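# Place build plate from box onto 3-D printer bed

## Task

Take the build plate resting on top of the cardboard box and set it on the 3-D printer's bed with its coated side facing up, so that its two side edges and its back edge line up with the matching edges of the bed. The printer must still be upright afterwards, and the other objects next to and behind the printer must stay roughly where they were and keep their orientation. The plate has to stay in place on its own, since anything held there only by the robot is not counted. Finish by opening the gripper and pulling the arm away.

## Robot and tools

Robot and frame. There are two arms, left_arm and right_arm, each ending in a parallel gripper. All poses use one scene frame: the origin sits on the table surface midway between the arms, +x points away from the robot over the table, +z points up, and left_arm is on the +y side. The arm names say nothing about image sides. Base positions: left_arm at (+0.015, +0.270, 0) m with quat_wxyz (+0.997, 0, 0, -0.082); right_arm at (-0.031, -0.321, 0) m with quat_wxyz (+0.997, 0, 0, -0.072). Joint ranges in rad, base to hand: waist -2.618 to 3.054, shoulder 0 to 3.142, elbow 0 to 3.142, wrist pitch and wrist yaw -1.571 to 1.571, wrist roll -2.094 to 2.094. In the gripper's own axes the fingers extend along +z and close along y; the reported end_effector_position is the point between the pads, roughly 1 cm short of the fingertips. A wrist camera mount near each hand adds bulk.

The 14-number row. Every motion command is a single row of 14 numbers, each in [-1, 1]: first left_arm's dx, dy, dz, rx, ry, rz, opening, then right_arm's same seven. Always send all 14 even if one arm is idle. dx to rz are offsets, not poses, expressed in that gripper's own axes and measured from the gripper pose printed in the most recent result that shows it (before any such result in the scene, and for second or later calls within one reply, from where the hand actually is at that moment). Scale: 1.0 equals 0.6 m of translation or 180 degrees; rx, ry, rz form one rotation vector. Opening is absolute, not an offset: +1 is fully open (0.094 m), -1 is shut.

Tools.
- execute_actions: argument actions is a list holding zero or one item. An empty list just reports the state. An item with rows (1 to 15 rows) and optional steps (at most 15, default 15) runs one row per control step of 1/30 s, repeating the final row if rows run out; each row is measured from the same reference pose, not from the row before. An item with only steps (up to 300) is a wait counted from the previous result, so your reply time is included. Optional pictures (boolean) controls camera images. A rejected call sends nothing.
- move: target is one 14-number row as above; speed is the path's top speed in m/s, 0.002 to 0.5, default 0.25, with turning capped at twice that value in rad/s. Each hand travels a straight line toward its target, both paths finishing together, lasting 0.5 to 10 s; longer paths are cut off at 10 s. Rotation takes the shorter way. Openings are sent at the start. Paths ignore obstacles and the other arm, and hands may lag, stray or overshoot speed, mostly near full reach.
- wait: seconds from 0 to 10; nothing new is commanded.
- zoom_image: camera (cam_head_left, cam_head_right, cam_high, cam_low, cam_left_wrist, cam_right_wrist) and region [x0, y0, x1, y1] in pixels, at most 504 by 504, origin top-left.
- show_instructions: shows the scene's reference image (printer card page 5).
- read_manual: licence text only.
- finished_scene: pass the number of the current scene to end it; irreversible.

Controller behaviour. Each step the commanded pose is clipped to within 70 mm and 16 degrees of the measured hand pose; position wins over orientation if both cannot be met. Far targets need several actions; after an action a hand continues only to its last clipped pose. Hands tend to end a centimetre or more too low, and repeated zero offsets let them sink: to hold an arm steady, send the correction back to its desired pose in the first call of a reply and zeros afterwards, aiming higher if it still sags. Zero offsets drive back to the reference pose; they are not a pause. The simulation keeps running while you reply.

Reading results. The state line gives each gripper's position (m) and quat_wxyz; printed positions get less accurate at long reach. grip_measured is the finger gap on the command scale (last Joint positions entry is the gap in metres, readings off by up to about 1 mm). Hand target shows where the controller is steering. HELD flags steps partly not sent; a pose unreachable line names an arm whose command was altered by the clearance check. A move adds a move: line with the ending (done, off_target, moving, held, fault) and limits (paced means the pose was clipped; held means some steps were blocked, after which the arm may surge), plus each hand's distance to its target. FAULT and MOTOR HOT lines report stops and heating.

Gripping and heat. To hold something, command an opening about 0.03 below grip_measured; a smaller gap difference grips more softly. Pads push roughly 50 to 62 N, less on parts under about 2 mm thick. Holding loads heats motors: warning at 75 °C, a 10 s arm stop at 90 °C, and at 100 °C the arm goes limp and falls.

Avoid: dropping or slamming the plate, hard pushes, tipping the printer or neighbours, anything leaving the table, and the two arms striking or pressing each other. Occasional external tugs on held parts or pushes on loose objects may occur. Cameras are 504x504; calibration data are provided, with wrist cameras using fisheye lenses.

Each tool is called after ">>>" in YAML: its name, and indented under it one key for each argument.

## Session

>>> show_instructions:

>>> execute_actions:
  actions: []

Reference images for this scene: printer card page 5.

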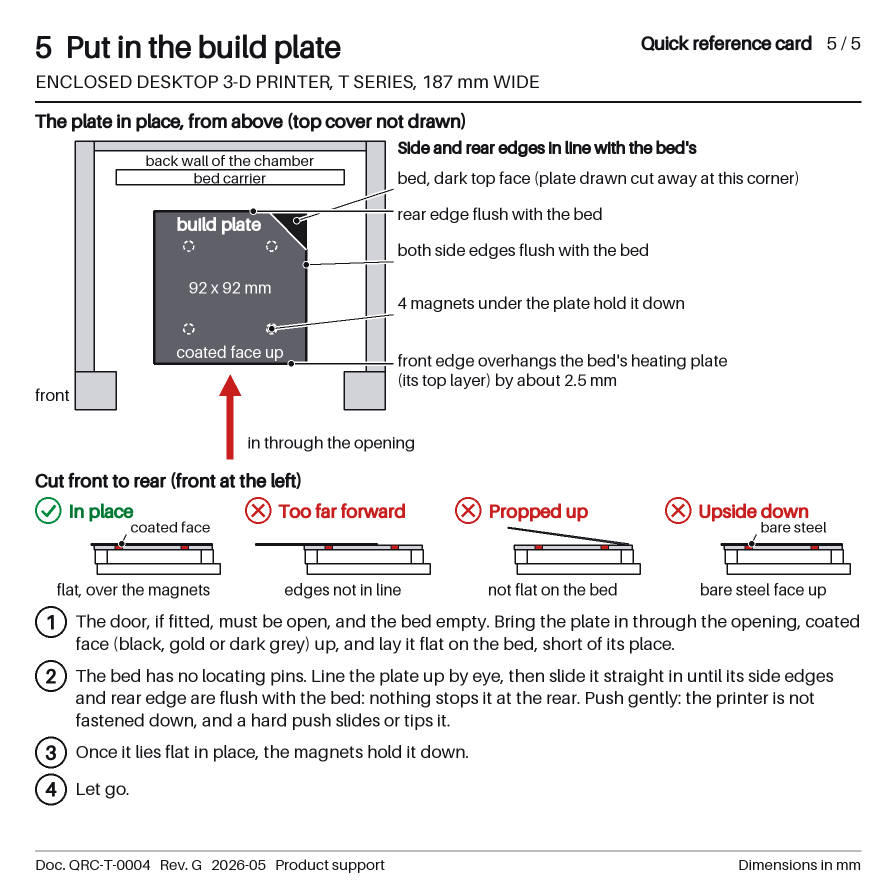

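Scene clock: 0.00 s of 4350.00 s.
left_arm: end_effector_position=(+0.3867, +0.2065, +0.4110) grip_measured=+1.000 end_effector_quat_wxyz=(+0.707, +0.068, +0.702, -0.057) | right_arm: end_effector_position=(+0.3479, -0.3723, +0.4127) grip_measured=+1.000 end_effector_quat_wxyz=(+0.709, +0.053, +0.702, -0.043)
Joint positions: left_arm=[-0.004  1.03   1.049 -0.012  0.009  0.016  0.094] | right_arm=[ 0.005  1.053  1.062  0.001 -0.004  0.014  0.094]
Joint velocities: left_arm=[-0.002  0.002  0.007  0.037 -0.022  0.037  0.   ] | right_arm=[-0.007 -0.022 -0.007 -0.037  0.037 -0.022  0.   ]
Hand target (left_arm): +0.383, +0.207, +0.425; +0.720, +0.067, +0.688, -0.057
Hand target (right_arm): +0.346, -0.372, +0.416; +0.711, +0.052, +0.700, -0.044

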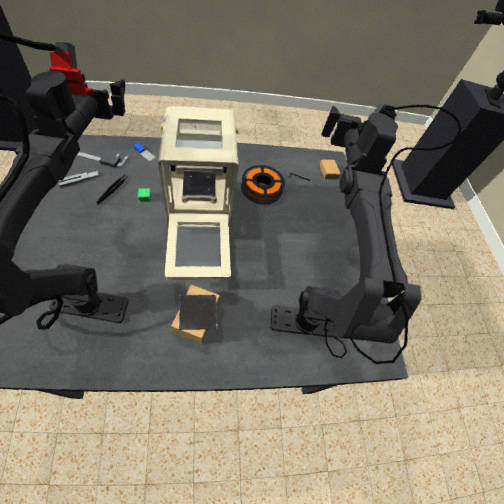

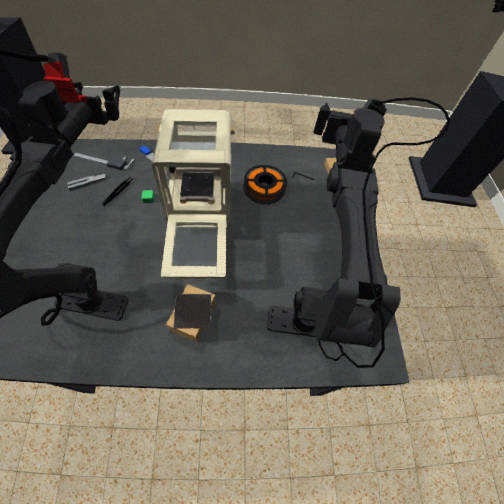

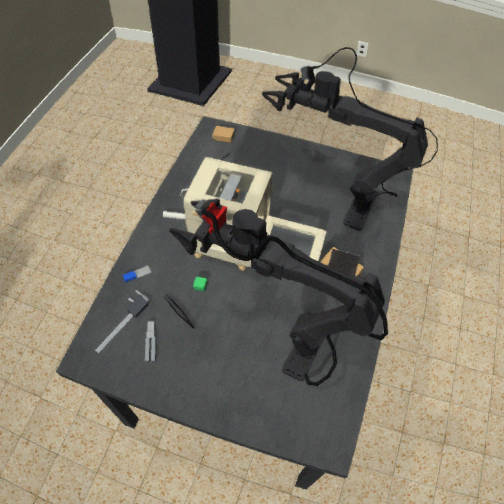

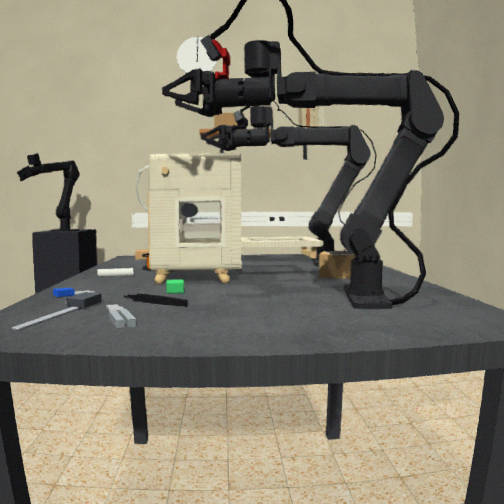

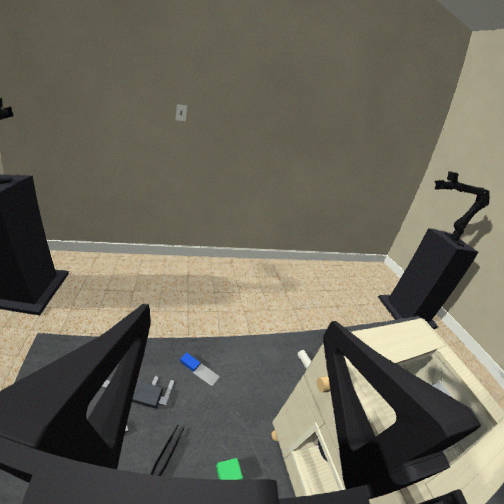

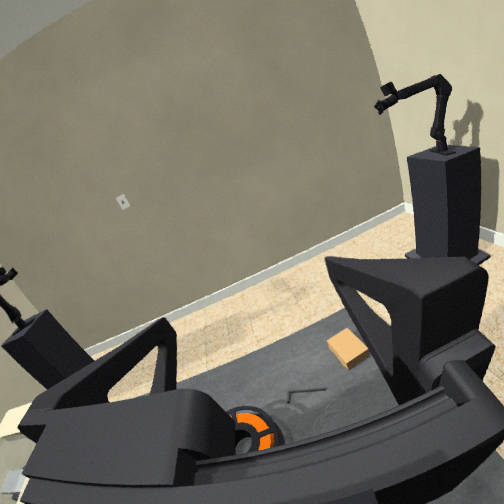

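>>> zoom_image:
  camera: "cam_head_left"
  region: [140, 260, 260, 360]

>>> zoom_image:
  camera: "cam_head_right"
  region: [140, 260, 260, 360]

>>> zoom_image:
  camera: "cam_low"
  region: [130, 140, 390, 310]

>>> zoom_image:
  camera: "cam_head_left"
  region: [140, 100, 260, 290]

Region (140, 260, 260, 360) of cam_head_left's 504x504 image, scaled by 4.200, with more detail than that image has.

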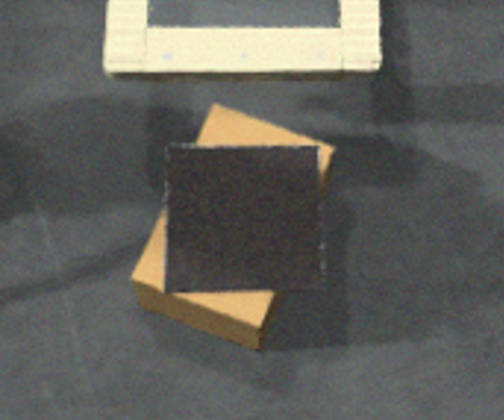

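Region (140, 260, 260, 360) of cam_head_right's 504x504 image, scaled by 4.200, with more detail than that image has.

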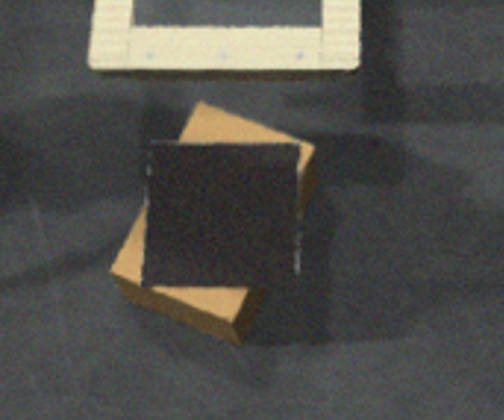

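Region (130, 140, 390, 310) of cam_low's 504x504 image, scaled by 1.938, with more detail than that image has; it fills the top 330 rows of this view, and the rest is white.

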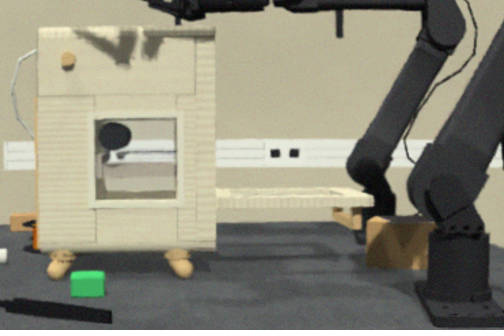

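Region (140, 100, 260, 290) of cam_head_left's 504x504 image, scaled by 2.653, with more detail than that image has; it fills the left 318 columns of this view, and the rest is white.

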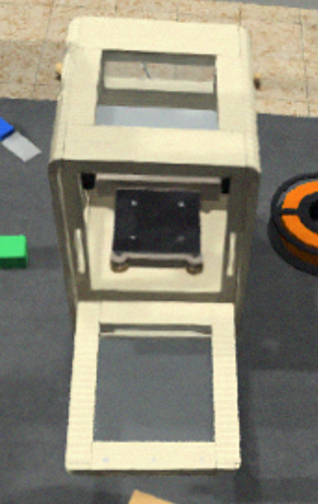

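>>> move:
  target: [0,0,0,0,0,0,1,0.415,0.363,-0.746,-0.576,-0.291,-0.535,-0.15]
  speed: 0.3

Scene clock: 46.17 s of 4350.00 s.
left_arm: end_effector_position=(+0.3867, +0.2065, +0.4104) grip_measured=+1.000 end_effector_quat_wxyz=(+0.706, +0.068, +0.702, -0.057) | right_arm: end_effector_position=(+0.0590, -0.1550, +0.2361) grip_measured=-0.148 end_effector_quat_wxyz=(+0.703, -0.680, +0.194, +0.070)
Joint positions: left_arm=[-0.004  1.03   1.049 -0.014  0.009  0.016  0.094] | right_arm=[-0.037  0.026  0.146  0.199 -1.574 -0.875  0.04 ]
Joint velocities: left_arm=[ 0.007  0.007 -0.002  0.037 -0.022  0.022  0.   ] | right_arm=[ 0.002 -0.022 -0.012 -0.066 -0.007  0.007 -0.   ]
Hand target (left_arm): +0.387, +0.206, +0.411; +0.707, +0.068, +0.702, -0.057
Hand target (right_arm): +0.060, -0.156, +0.237; +0.704, -0.679, +0.198, +0.066
Off the commanded pose (left_arm): 0.001 m, 0 deg.
Off the commanded pose (right_arm): 0.156 m, 48 deg; position and orientation clipped at the last step of the last action.
After step 90, 38.43 s passed at rest.
move: held (right_arm); limits=paced,held; held on 42 of 142 steps (right_arm), including the last (right_arm)
pose unreachable (right arm): on one or more control steps of this call this arm could not follow its commanded pose, so it was not sent that pose on those steps. On the call's last step it was still not sent that pose. It may still have moved: this result reports where it is.
cause: the commanded pose would bring two parts of the arm too close to each other (its wrist (the part past joint 4) and its wrist camera, with joints 5 (wrist yaw) and 6 (wrist roll) between them).
camera_calibration (this result's frames):
cam_left_wrist: T_world_to_cam=[[-0.23539, -0.957029, 0.169374, 0.214514], [-0.516134, -0.0245735, -0.856155, 0.604953], [0.823527, -0.28895, -0.488171, 0.0511335], [0, 0, 0, 1]] pos_world=[0.320621, 0.234936, 0.506562]
cam_right_wrist: T_world_to_cam=[[0.669313, -0.194515, 0.717066, -0.240693], [0.561607, -0.499417, -0.659682, 0.0769669], [0.486433, 0.844243, -0.225025, 0.274033], [0, 0, 0, 1]] pos_world=[-0.0154249, -0.23973, 0.28503]

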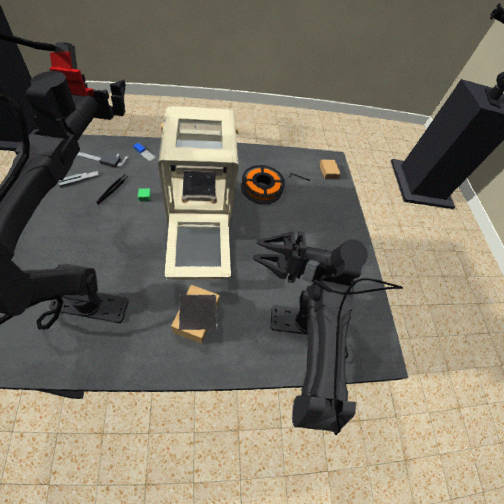

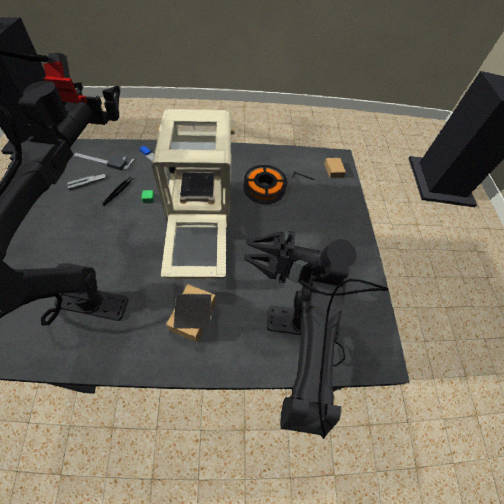

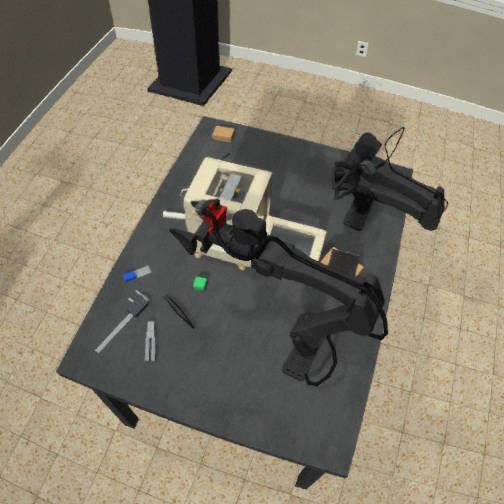

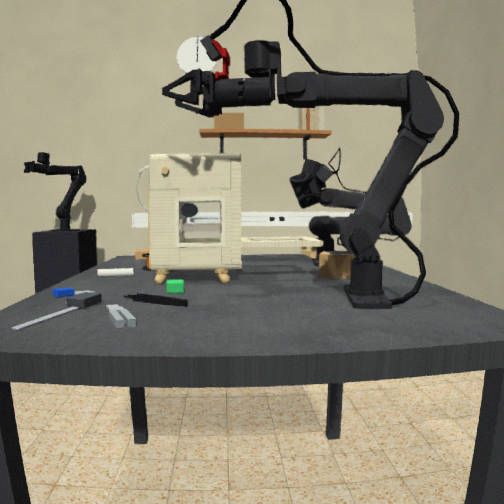

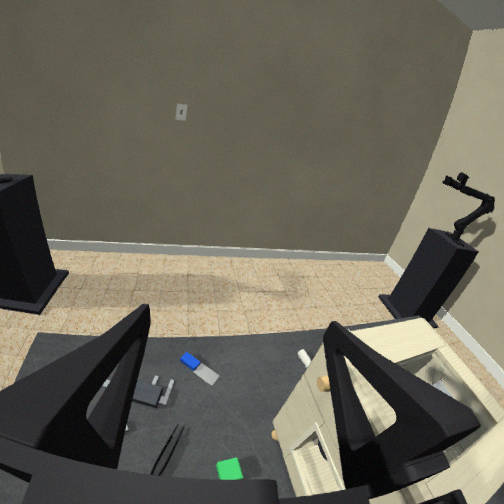

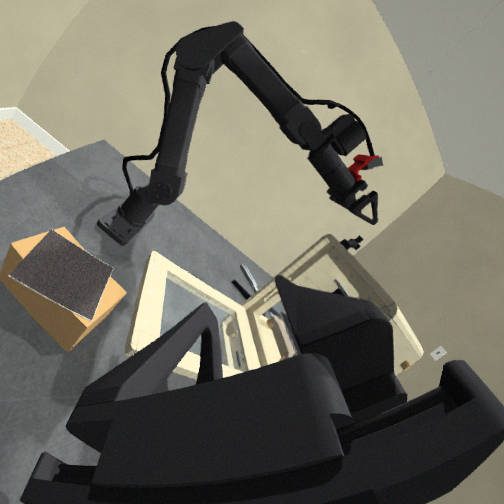

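>>> move:
  target: [0,0,0,0,0,0,1,0,0,0.25,0,0,0,-0.15]
  speed: 0.2

Scene clock: 49.97 s of 4350.00 s.
left_arm: end_effector_position=(+0.3867, +0.2065, +0.4099) grip_measured=+1.000 end_effector_quat_wxyz=(+0.705, +0.068, +0.703, -0.057) | right_arm: end_effector_position=(+0.0877, -0.0089, +0.2316) grip_measured=-0.148 end_effector_quat_wxyz=(+0.702, -0.681, +0.195, +0.073)
Joint positions: left_arm=[-0.004  1.03   1.049 -0.017  0.009  0.016  0.094] | right_arm=[ 1.139  0.909  0.285  0.621 -0.401 -1.19   0.04 ]
Joint velocities: left_arm=[ 0.012  0.002 -0.007 -0.022 -0.037 -0.007  0.   ] | right_arm=[-0.007  0.002  0.002  0.007 -0.095 -0.051  0.   ]
Hand target (left_arm): +0.387, +0.206, +0.410; +0.706, +0.068, +0.702, -0.057
Hand target (right_arm): +0.088, -0.006, +0.237; +0.707, -0.676, +0.195, +0.073
Off the commanded pose (left_arm): 0.001 m, 0 deg.
Off the commanded pose (right_arm): 0.005 m, 0 deg.
move: done; limits=paced
camera_calibration (this result's frames):
cam_left_wrist: T_world_to_cam=[[-0.235007, -0.957094, 0.169539, 0.214408], [-0.518065, -0.0242469, -0.854997, 0.604671], [0.822423, -0.288763, -0.490139, 0.0520495], [0, 0, 0, 1]] pos_world=[0.320839, 0.2349, 0.506153]
cam_right_wrist: T_world_to_cam=[[0.673706, -0.191672, 0.71371, -0.227797], [0.559706, -0.498282, -0.662151, 0.131634], [0.482545, 0.845563, -0.228415, 0.136827], [0, 0, 0, 1]] pos_world=[0.0137663, -0.093767, 0.280996]

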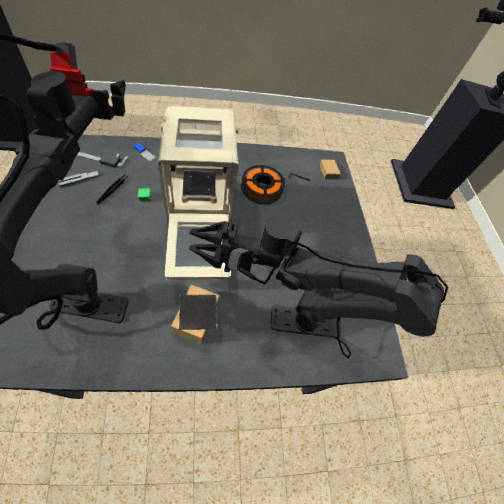

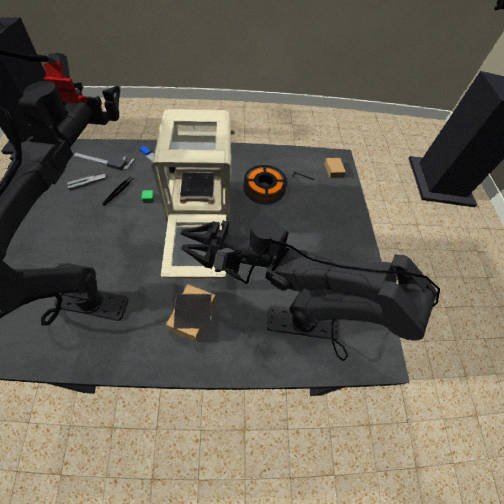

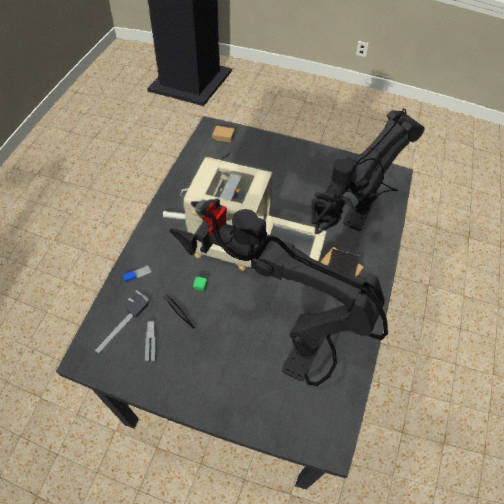

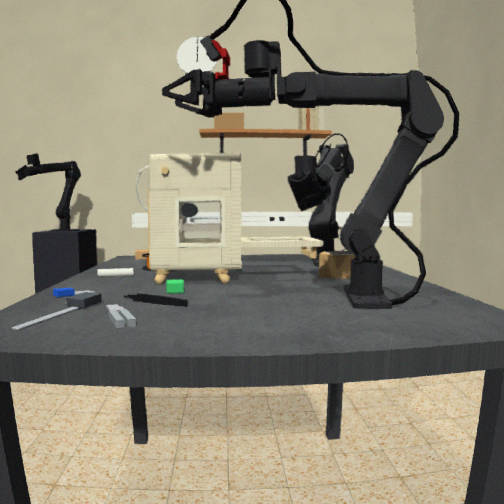

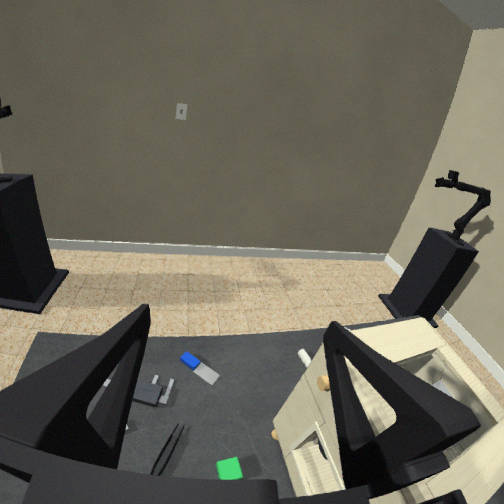

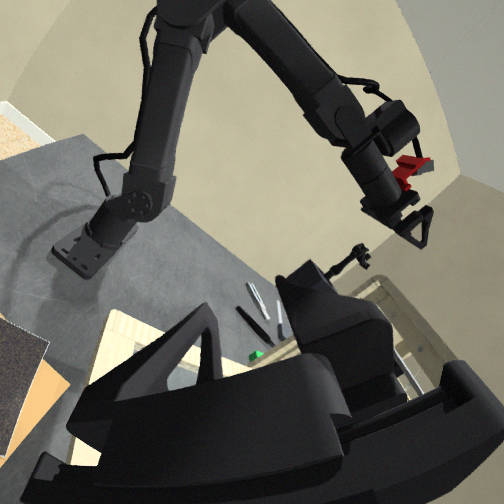

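>>> move:
  target: [0,0,0,0,0,0,1,-0.137,0.257,-0.184,-0.2285,-0.0106,-0.136,-0.15]
  speed: 0.2

Scene clock: 56.73 s of 4350.00 s.
left_arm: end_effector_position=(+0.3867, +0.2065, +0.4093) grip_measured=+1.000 end_effector_quat_wxyz=(+0.705, +0.068, +0.704, -0.057) | right_arm: end_effector_position=(-0.0650, -0.0944, +0.1140) grip_measured=-0.148 end_effector_quat_wxyz=(-0.424, +0.906, -0.003, -0.004)
Joint positions: left_arm=[-0.004  1.03   1.049 -0.019  0.009  0.016  0.094] | right_arm=[ 2.061  0.525  0.379 -0.578  0.259 -1.337  0.04 ]
Joint velocities: left_arm=[-0.007 -0.012 -0.002 -0.051  0.022 -0.095  0.   ] | right_arm=[-0.007 -0.007  0.017 -0.022 -0.007  0.051 -0.001]
Hand target (left_arm): +0.387, +0.206, +0.410; +0.705, +0.068, +0.703, -0.057
Hand target (right_arm): -0.065, -0.095, +0.119; -0.422, +0.907, -0.006, -0.002
Off the commanded pose (left_arm): 0.001 m, 0 deg.
Off the commanded pose (right_arm): 0.006 m, 1 deg.
After step 90, 1.00 s passed at rest.
move: done
camera_calibration (this result's frames):
cam_left_wrist: T_world_to_cam=[[-0.234624, -0.957158, 0.169704, 0.214302], [-0.519993, -0.0239208, -0.853835, 0.604387], [0.821315, -0.288575, -0.492104, 0.052965], [0, 0, 0, 1]] pos_world=[0.321057, 0.234863, 0.505743]
cam_right_wrist: T_world_to_cam=[[0.387605, 0.533684, 0.751628, -0.0117903], [0.838494, -0.542886, -0.0469315, 0.0403454], [0.383002, 0.648426, -0.657916, 0.27987], [0, 0, 0, 1]] pos_world=[-0.13645, -0.15328, 0.194886]

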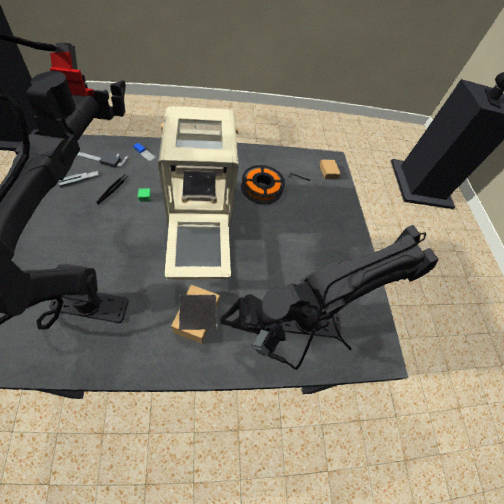

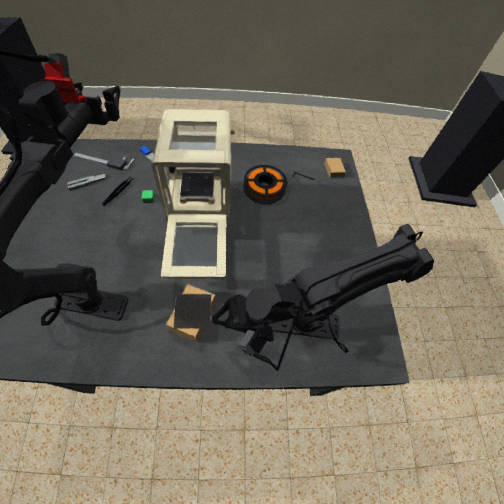

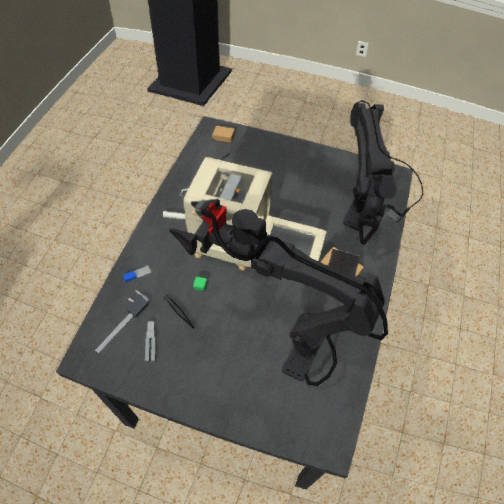

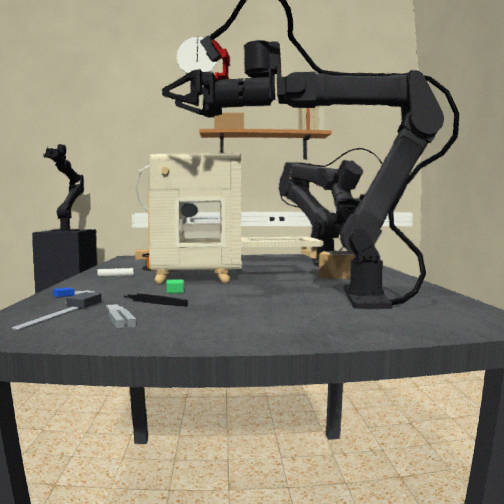

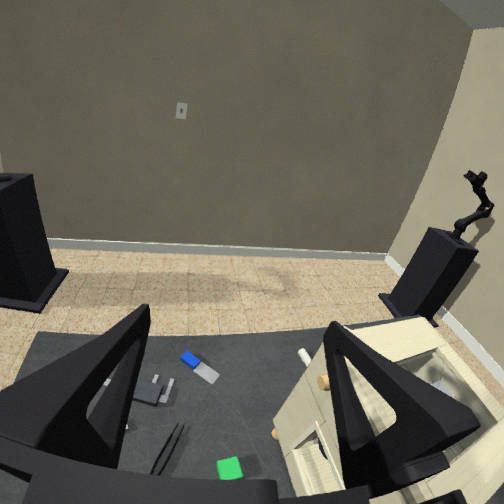

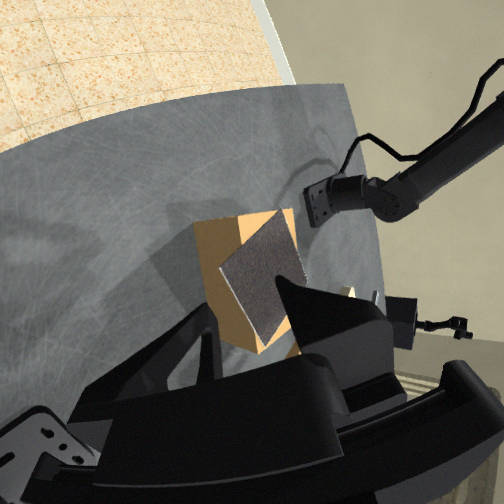

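>>> zoom_image:
  camera: "cam_right_wrist"
  region: [170, 190, 350, 370]

>>> zoom_image:
  camera: "cam_head_left"
  region: [150, 270, 290, 370]

Region (170, 190, 350, 370) of cam_right_wrist's 504x504 image, scaled by 2.800, with more detail than that image has.

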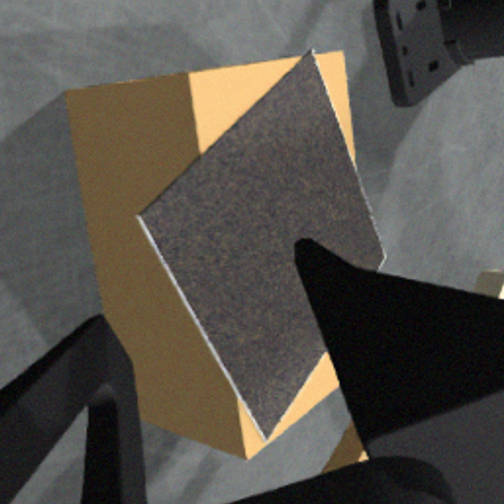

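Region (150, 270, 290, 370) of cam_head_left's 504x504 image, scaled by 3.600, with more detail than that image has; it fills the top 360 rows of this view, and the rest is white.

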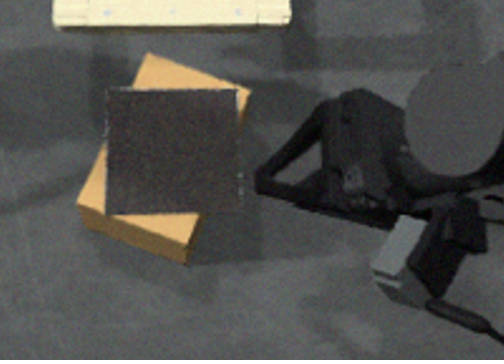

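>>> move:
  target: [0,0,0,0,0,0,1,0.017,0.015,0.05,0,0,0,-0.15]
  speed: 0.08

>>> zoom_image:
  camera: "cam_right_wrist"
  region: [150, 170, 350, 370]

Scene clock: 78.07 s of 4350.00 s.
left_arm: end_effector_position=(+0.3867, +0.2065, +0.4087) grip_measured=+1.000 end_effector_quat_wxyz=(+0.704, +0.068, +0.705, -0.057) | right_arm: end_effector_position=(-0.0542, -0.0765, +0.0927) grip_measured=-0.148 end_effector_quat_wxyz=(-0.429, +0.903, -0.002, +0.000)
Joint positions: left_arm=[-0.004  1.03   1.049 -0.021  0.009  0.016  0.094] | right_arm=[ 1.926  0.607  0.292 -0.379  0.166 -1.433  0.04 ]
Joint velocities: left_arm=[ 0.002 -0.012 -0.012 -0.007 -0.007 -0.11   0.   ] | right_arm=[ 0.002  0.007  0.007 -0.037 -0.007 -0.081 -0.001]
Hand target (left_arm): +0.387, +0.206, +0.409; +0.705, +0.068, +0.704, -0.057
Hand target (right_arm): -0.055, -0.077, +0.088; -0.425, +0.905, -0.003, -0.003
Off the commanded pose (left_arm): 0.001 m, 0 deg.
Off the commanded pose (right_arm): 0.005 m, 1 deg.
After step 90, 17.23 s passed at rest.
move: done
camera_calibration (this result's frames):
cam_left_wrist: T_world_to_cam=[[-0.234241, -0.957223, 0.169868, 0.214197], [-0.521919, -0.0235952, -0.852669, 0.604101], [0.820202, -0.288387, -0.494066, 0.0538798], [0, 0, 0, 1]] pos_world=[0.321273, 0.234826, 0.505333]
cam_right_wrist: T_world_to_cam=[[0.383787, 0.523835, 0.760463, -0.0113446], [0.837023, -0.545154, -0.0469029, 0.0397963], [0.39, 0.654526, -0.647685, 0.249959], [0, 0, 0, 1]] pos_world=[-0.126441, -0.135967, 0.172388]

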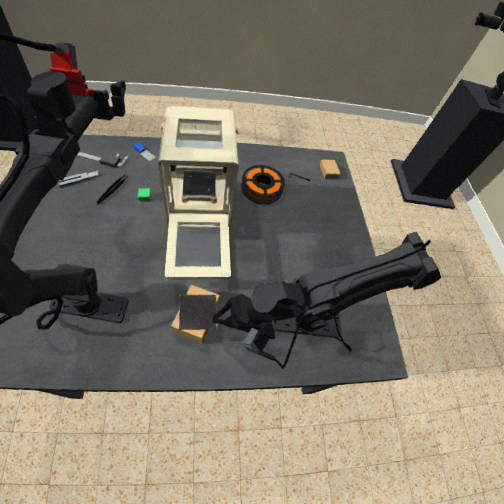

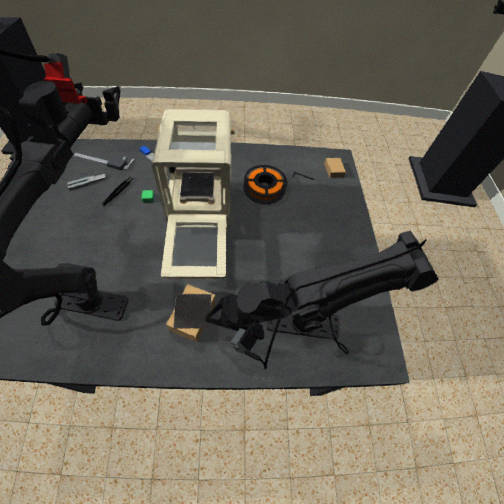

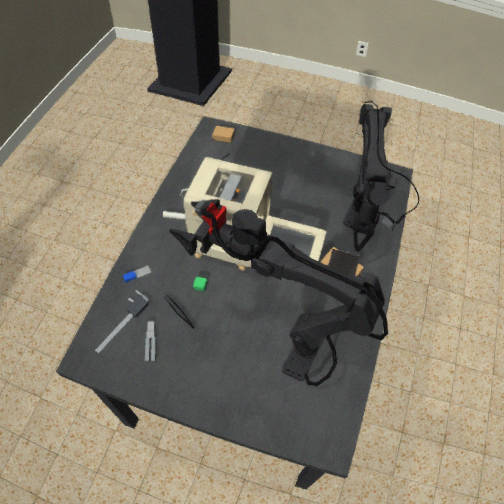

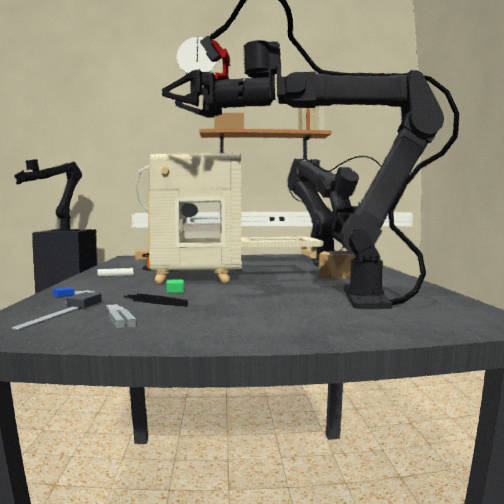

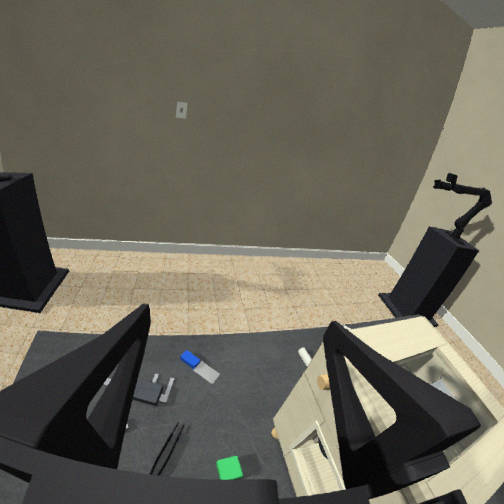

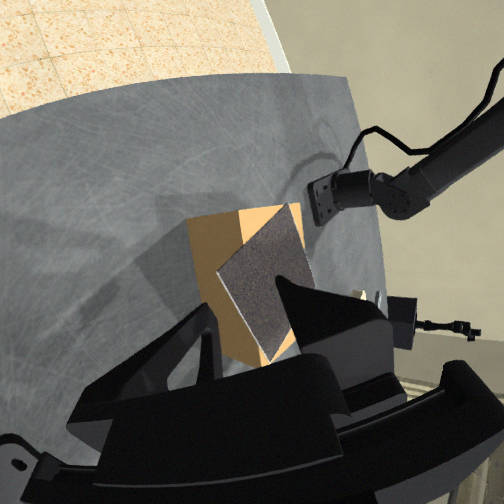

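Region (150, 170, 350, 370) of cam_right_wrist's 504x504 image, scaled by 2.520, with more detail than that image has.

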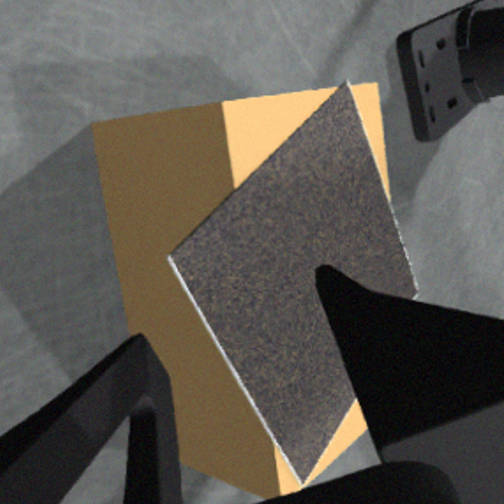

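>>> move:
  target: [0,0,0,0,0,0,1,0,0.015,0.063,0,0,0,-0.15]
  speed: 0.03

>>> zoom_image:
  camera: "cam_right_wrist"
  region: [150, 190, 350, 390]

Scene clock: 87.07 s of 4350.00 s.
left_arm: end_effector_position=(+0.3867, +0.2065, +0.4081) grip_measured=+1.000 end_effector_quat_wxyz=(+0.703, +0.068, +0.706, -0.057) | right_arm: end_effector_position=(-0.0541, -0.0504, +0.0669) grip_measured=-0.148 end_effector_quat_wxyz=(-0.435, +0.901, -0.002, +0.004)
Joint positions: left_arm=[-0.004  1.03   1.049 -0.024  0.009  0.016  0.094] | right_arm=[ 1.895  0.842  0.222 -0.06   0.149 -1.458  0.04 ]
Joint velocities: left_arm=[-0.012 -0.017 -0.012 -0.066 -0.022  0.066  0.   ] | right_arm=[-0.007 -0.002 -0.007  0.007  0.007  0.007 -0.001]
Hand target (left_arm): +0.387, +0.206, +0.409; +0.704, +0.068, +0.705, -0.057
Hand target (right_arm): -0.054, -0.052, +0.061; -0.429, +0.903, -0.002, +0.001
Off the commanded pose (left_arm): 0.001 m, 0 deg.
Off the commanded pose (right_arm): 0.006 m, 1 deg.
After step 90, 4.17 s passed at rest.
move: done
camera_calibration (this result's frames):
cam_left_wrist: T_world_to_cam=[[-0.233794, -0.957299, 0.170057, 0.214074], [-0.524162, -0.0232158, -0.851302, 0.603764], [0.818898, -0.288167, -0.496352, 0.0549462], [0, 0, 0, 1]] pos_world=[0.321524, 0.234784, 0.504853]
cam_right_wrist: T_world_to_cam=[[0.379851, 0.513627, 0.769351, -0.00673063], [0.835938, -0.546746, -0.0477132, 0.052603], [0.396133, 0.661253, -0.637043, 0.216131], [0, 0, 0, 1]] pos_world=[-0.127033, -0.1107, 0.145373]

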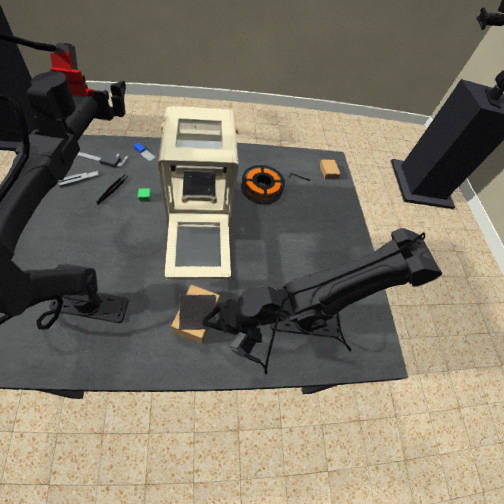

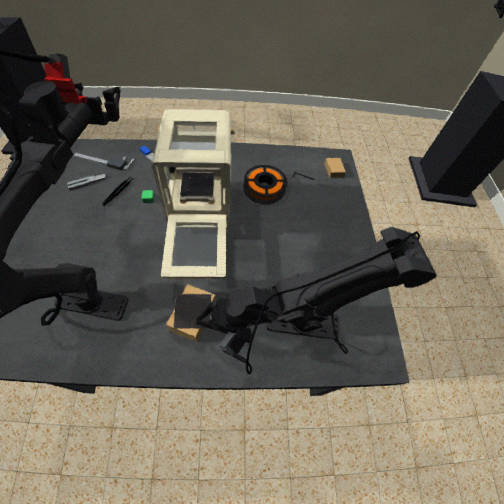

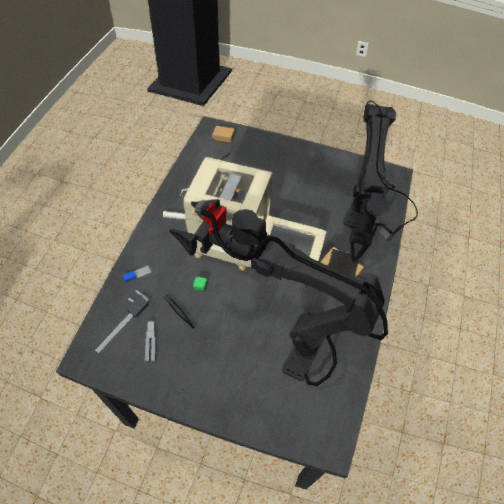

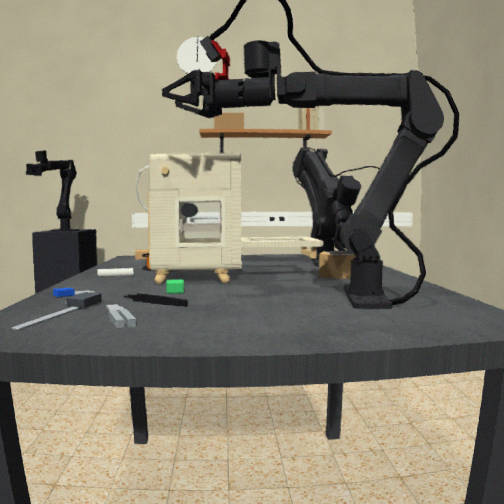

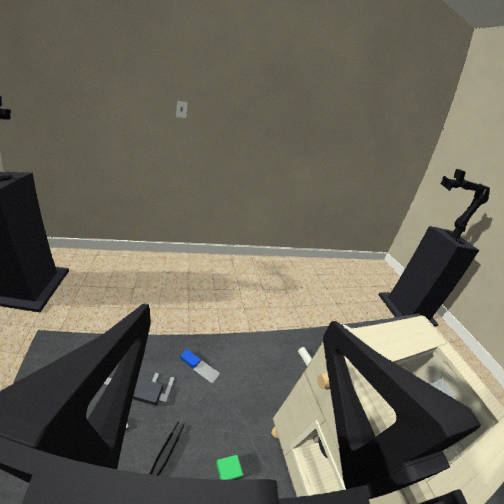

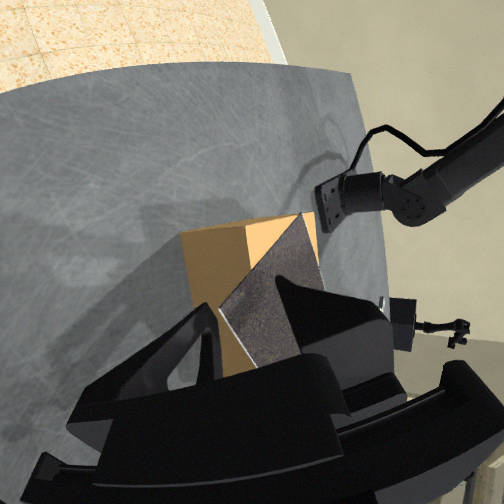

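Region (150, 190, 350, 390) of cam_right_wrist's 504x504 image, scaled by 2.520, with more detail than that image has.

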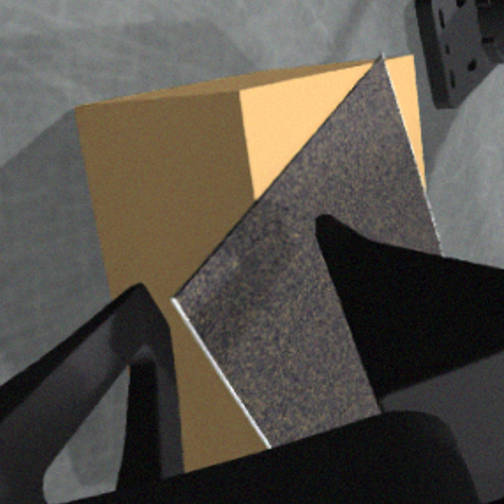

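>>> execute_actions:
  actions: []

>>> zoom_image:
  camera: "cam_right_wrist"
  region: [130, 170, 370, 410]

Scene clock: 98.07 s of 4350.00 s.
left_arm: end_effector_position=(+0.3867, +0.2065, +0.4081) grip_measured=+1.000 end_effector_quat_wxyz=(+0.703, +0.068, +0.706, -0.057) | right_arm: end_effector_position=(-0.0542, -0.0503, +0.0671) grip_measured=-0.148 end_effector_quat_wxyz=(-0.435, +0.900, -0.002, +0.004)
Joint positions: left_arm=[-0.004  1.03   1.049 -0.024  0.009  0.016  0.094] | right_arm=[ 1.895  0.842  0.222 -0.059  0.149 -1.458  0.04 ]
Joint velocities: left_arm=[-0.022  0.022 -0.012  0.022 -0.066  0.022  0.   ] | right_arm=[ 0.007 -0.007 -0.002 -0.007 -0.007 -0.007  0.   ]
Hand target (left_arm): +0.387, +0.206, +0.409; +0.704, +0.068, +0.705, -0.057
Hand target (right_arm): -0.054, -0.052, +0.061; -0.429, +0.903, -0.003, +0.001
Off the commanded pose (left_arm): 0.001 m, 0 deg.
Off the commanded pose (right_arm): 0.006 m, 1 deg.
Steps of this call (steps 1 to 90: nothing new was sent; then 8.00 s passed at rest). Readings (end_effector_position):
1: left_arm (+0.3867, +0.2065, +0.4081) | right_arm (-0.0541, -0.0504, +0.0669)
2: left_arm (+0.3867, +0.2065, +0.4081) | right_arm (-0.0541, -0.0504, +0.0670)
4: left_arm (+0.3867, +0.2065, +0.4081) | right_arm (-0.0542, -0.0503, +0.0671)
8: left_arm (+0.3867, +0.2065, +0.4081) | right_arm (-0.0542, -0.0503, +0.0671)
90: the state above
camera_calibration (this result's frames):
cam_left_wrist: T_world_to_cam=[[-0.233794, -0.957299, 0.170057, 0.214074], [-0.524162, -0.0232158, -0.851302, 0.603764], [0.818898, -0.288167, -0.496352, 0.0549462], [0, 0, 0, 1]] pos_world=[0.321524, 0.234784, 0.504853]
cam_right_wrist: T_world_to_cam=[[0.380008, 0.512761, 0.769851, -0.00704579], [0.835928, -0.546692, -0.0484994, 0.0527904], [0.396003, 0.66197, -0.636378, 0.216153], [0, 0, 0, 1]] pos_world=[-0.127049, -0.110614, 0.145539]

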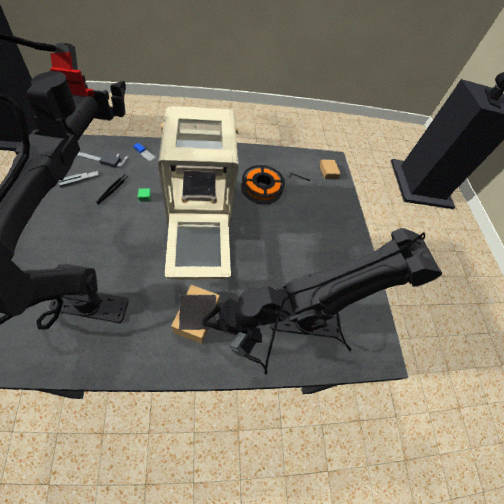

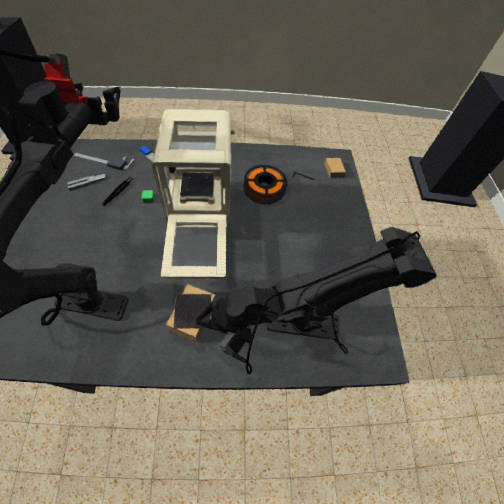

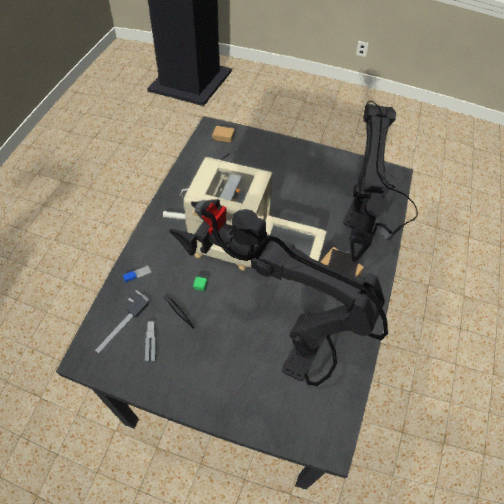

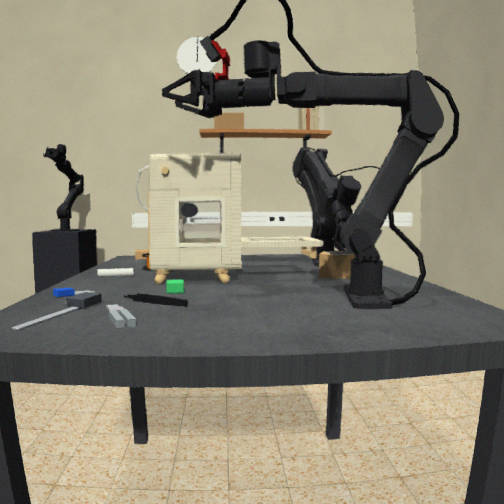

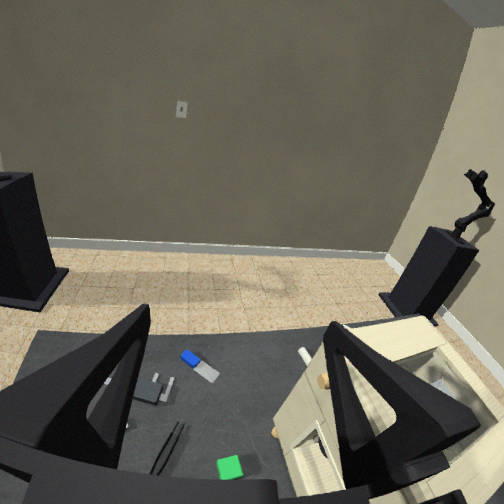

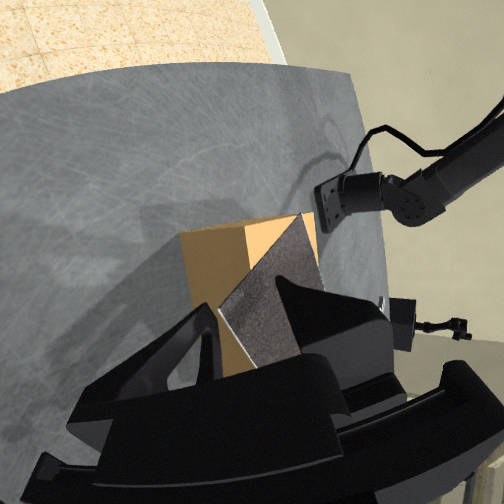

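Region (130, 170, 370, 410) of cam_right_wrist's 504x504 image, scaled by 2.100, with more detail than that image has.

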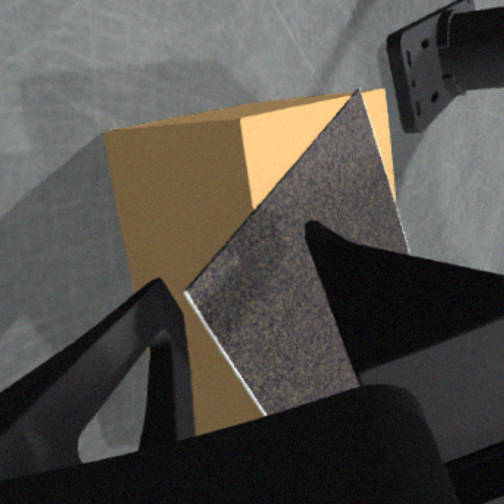

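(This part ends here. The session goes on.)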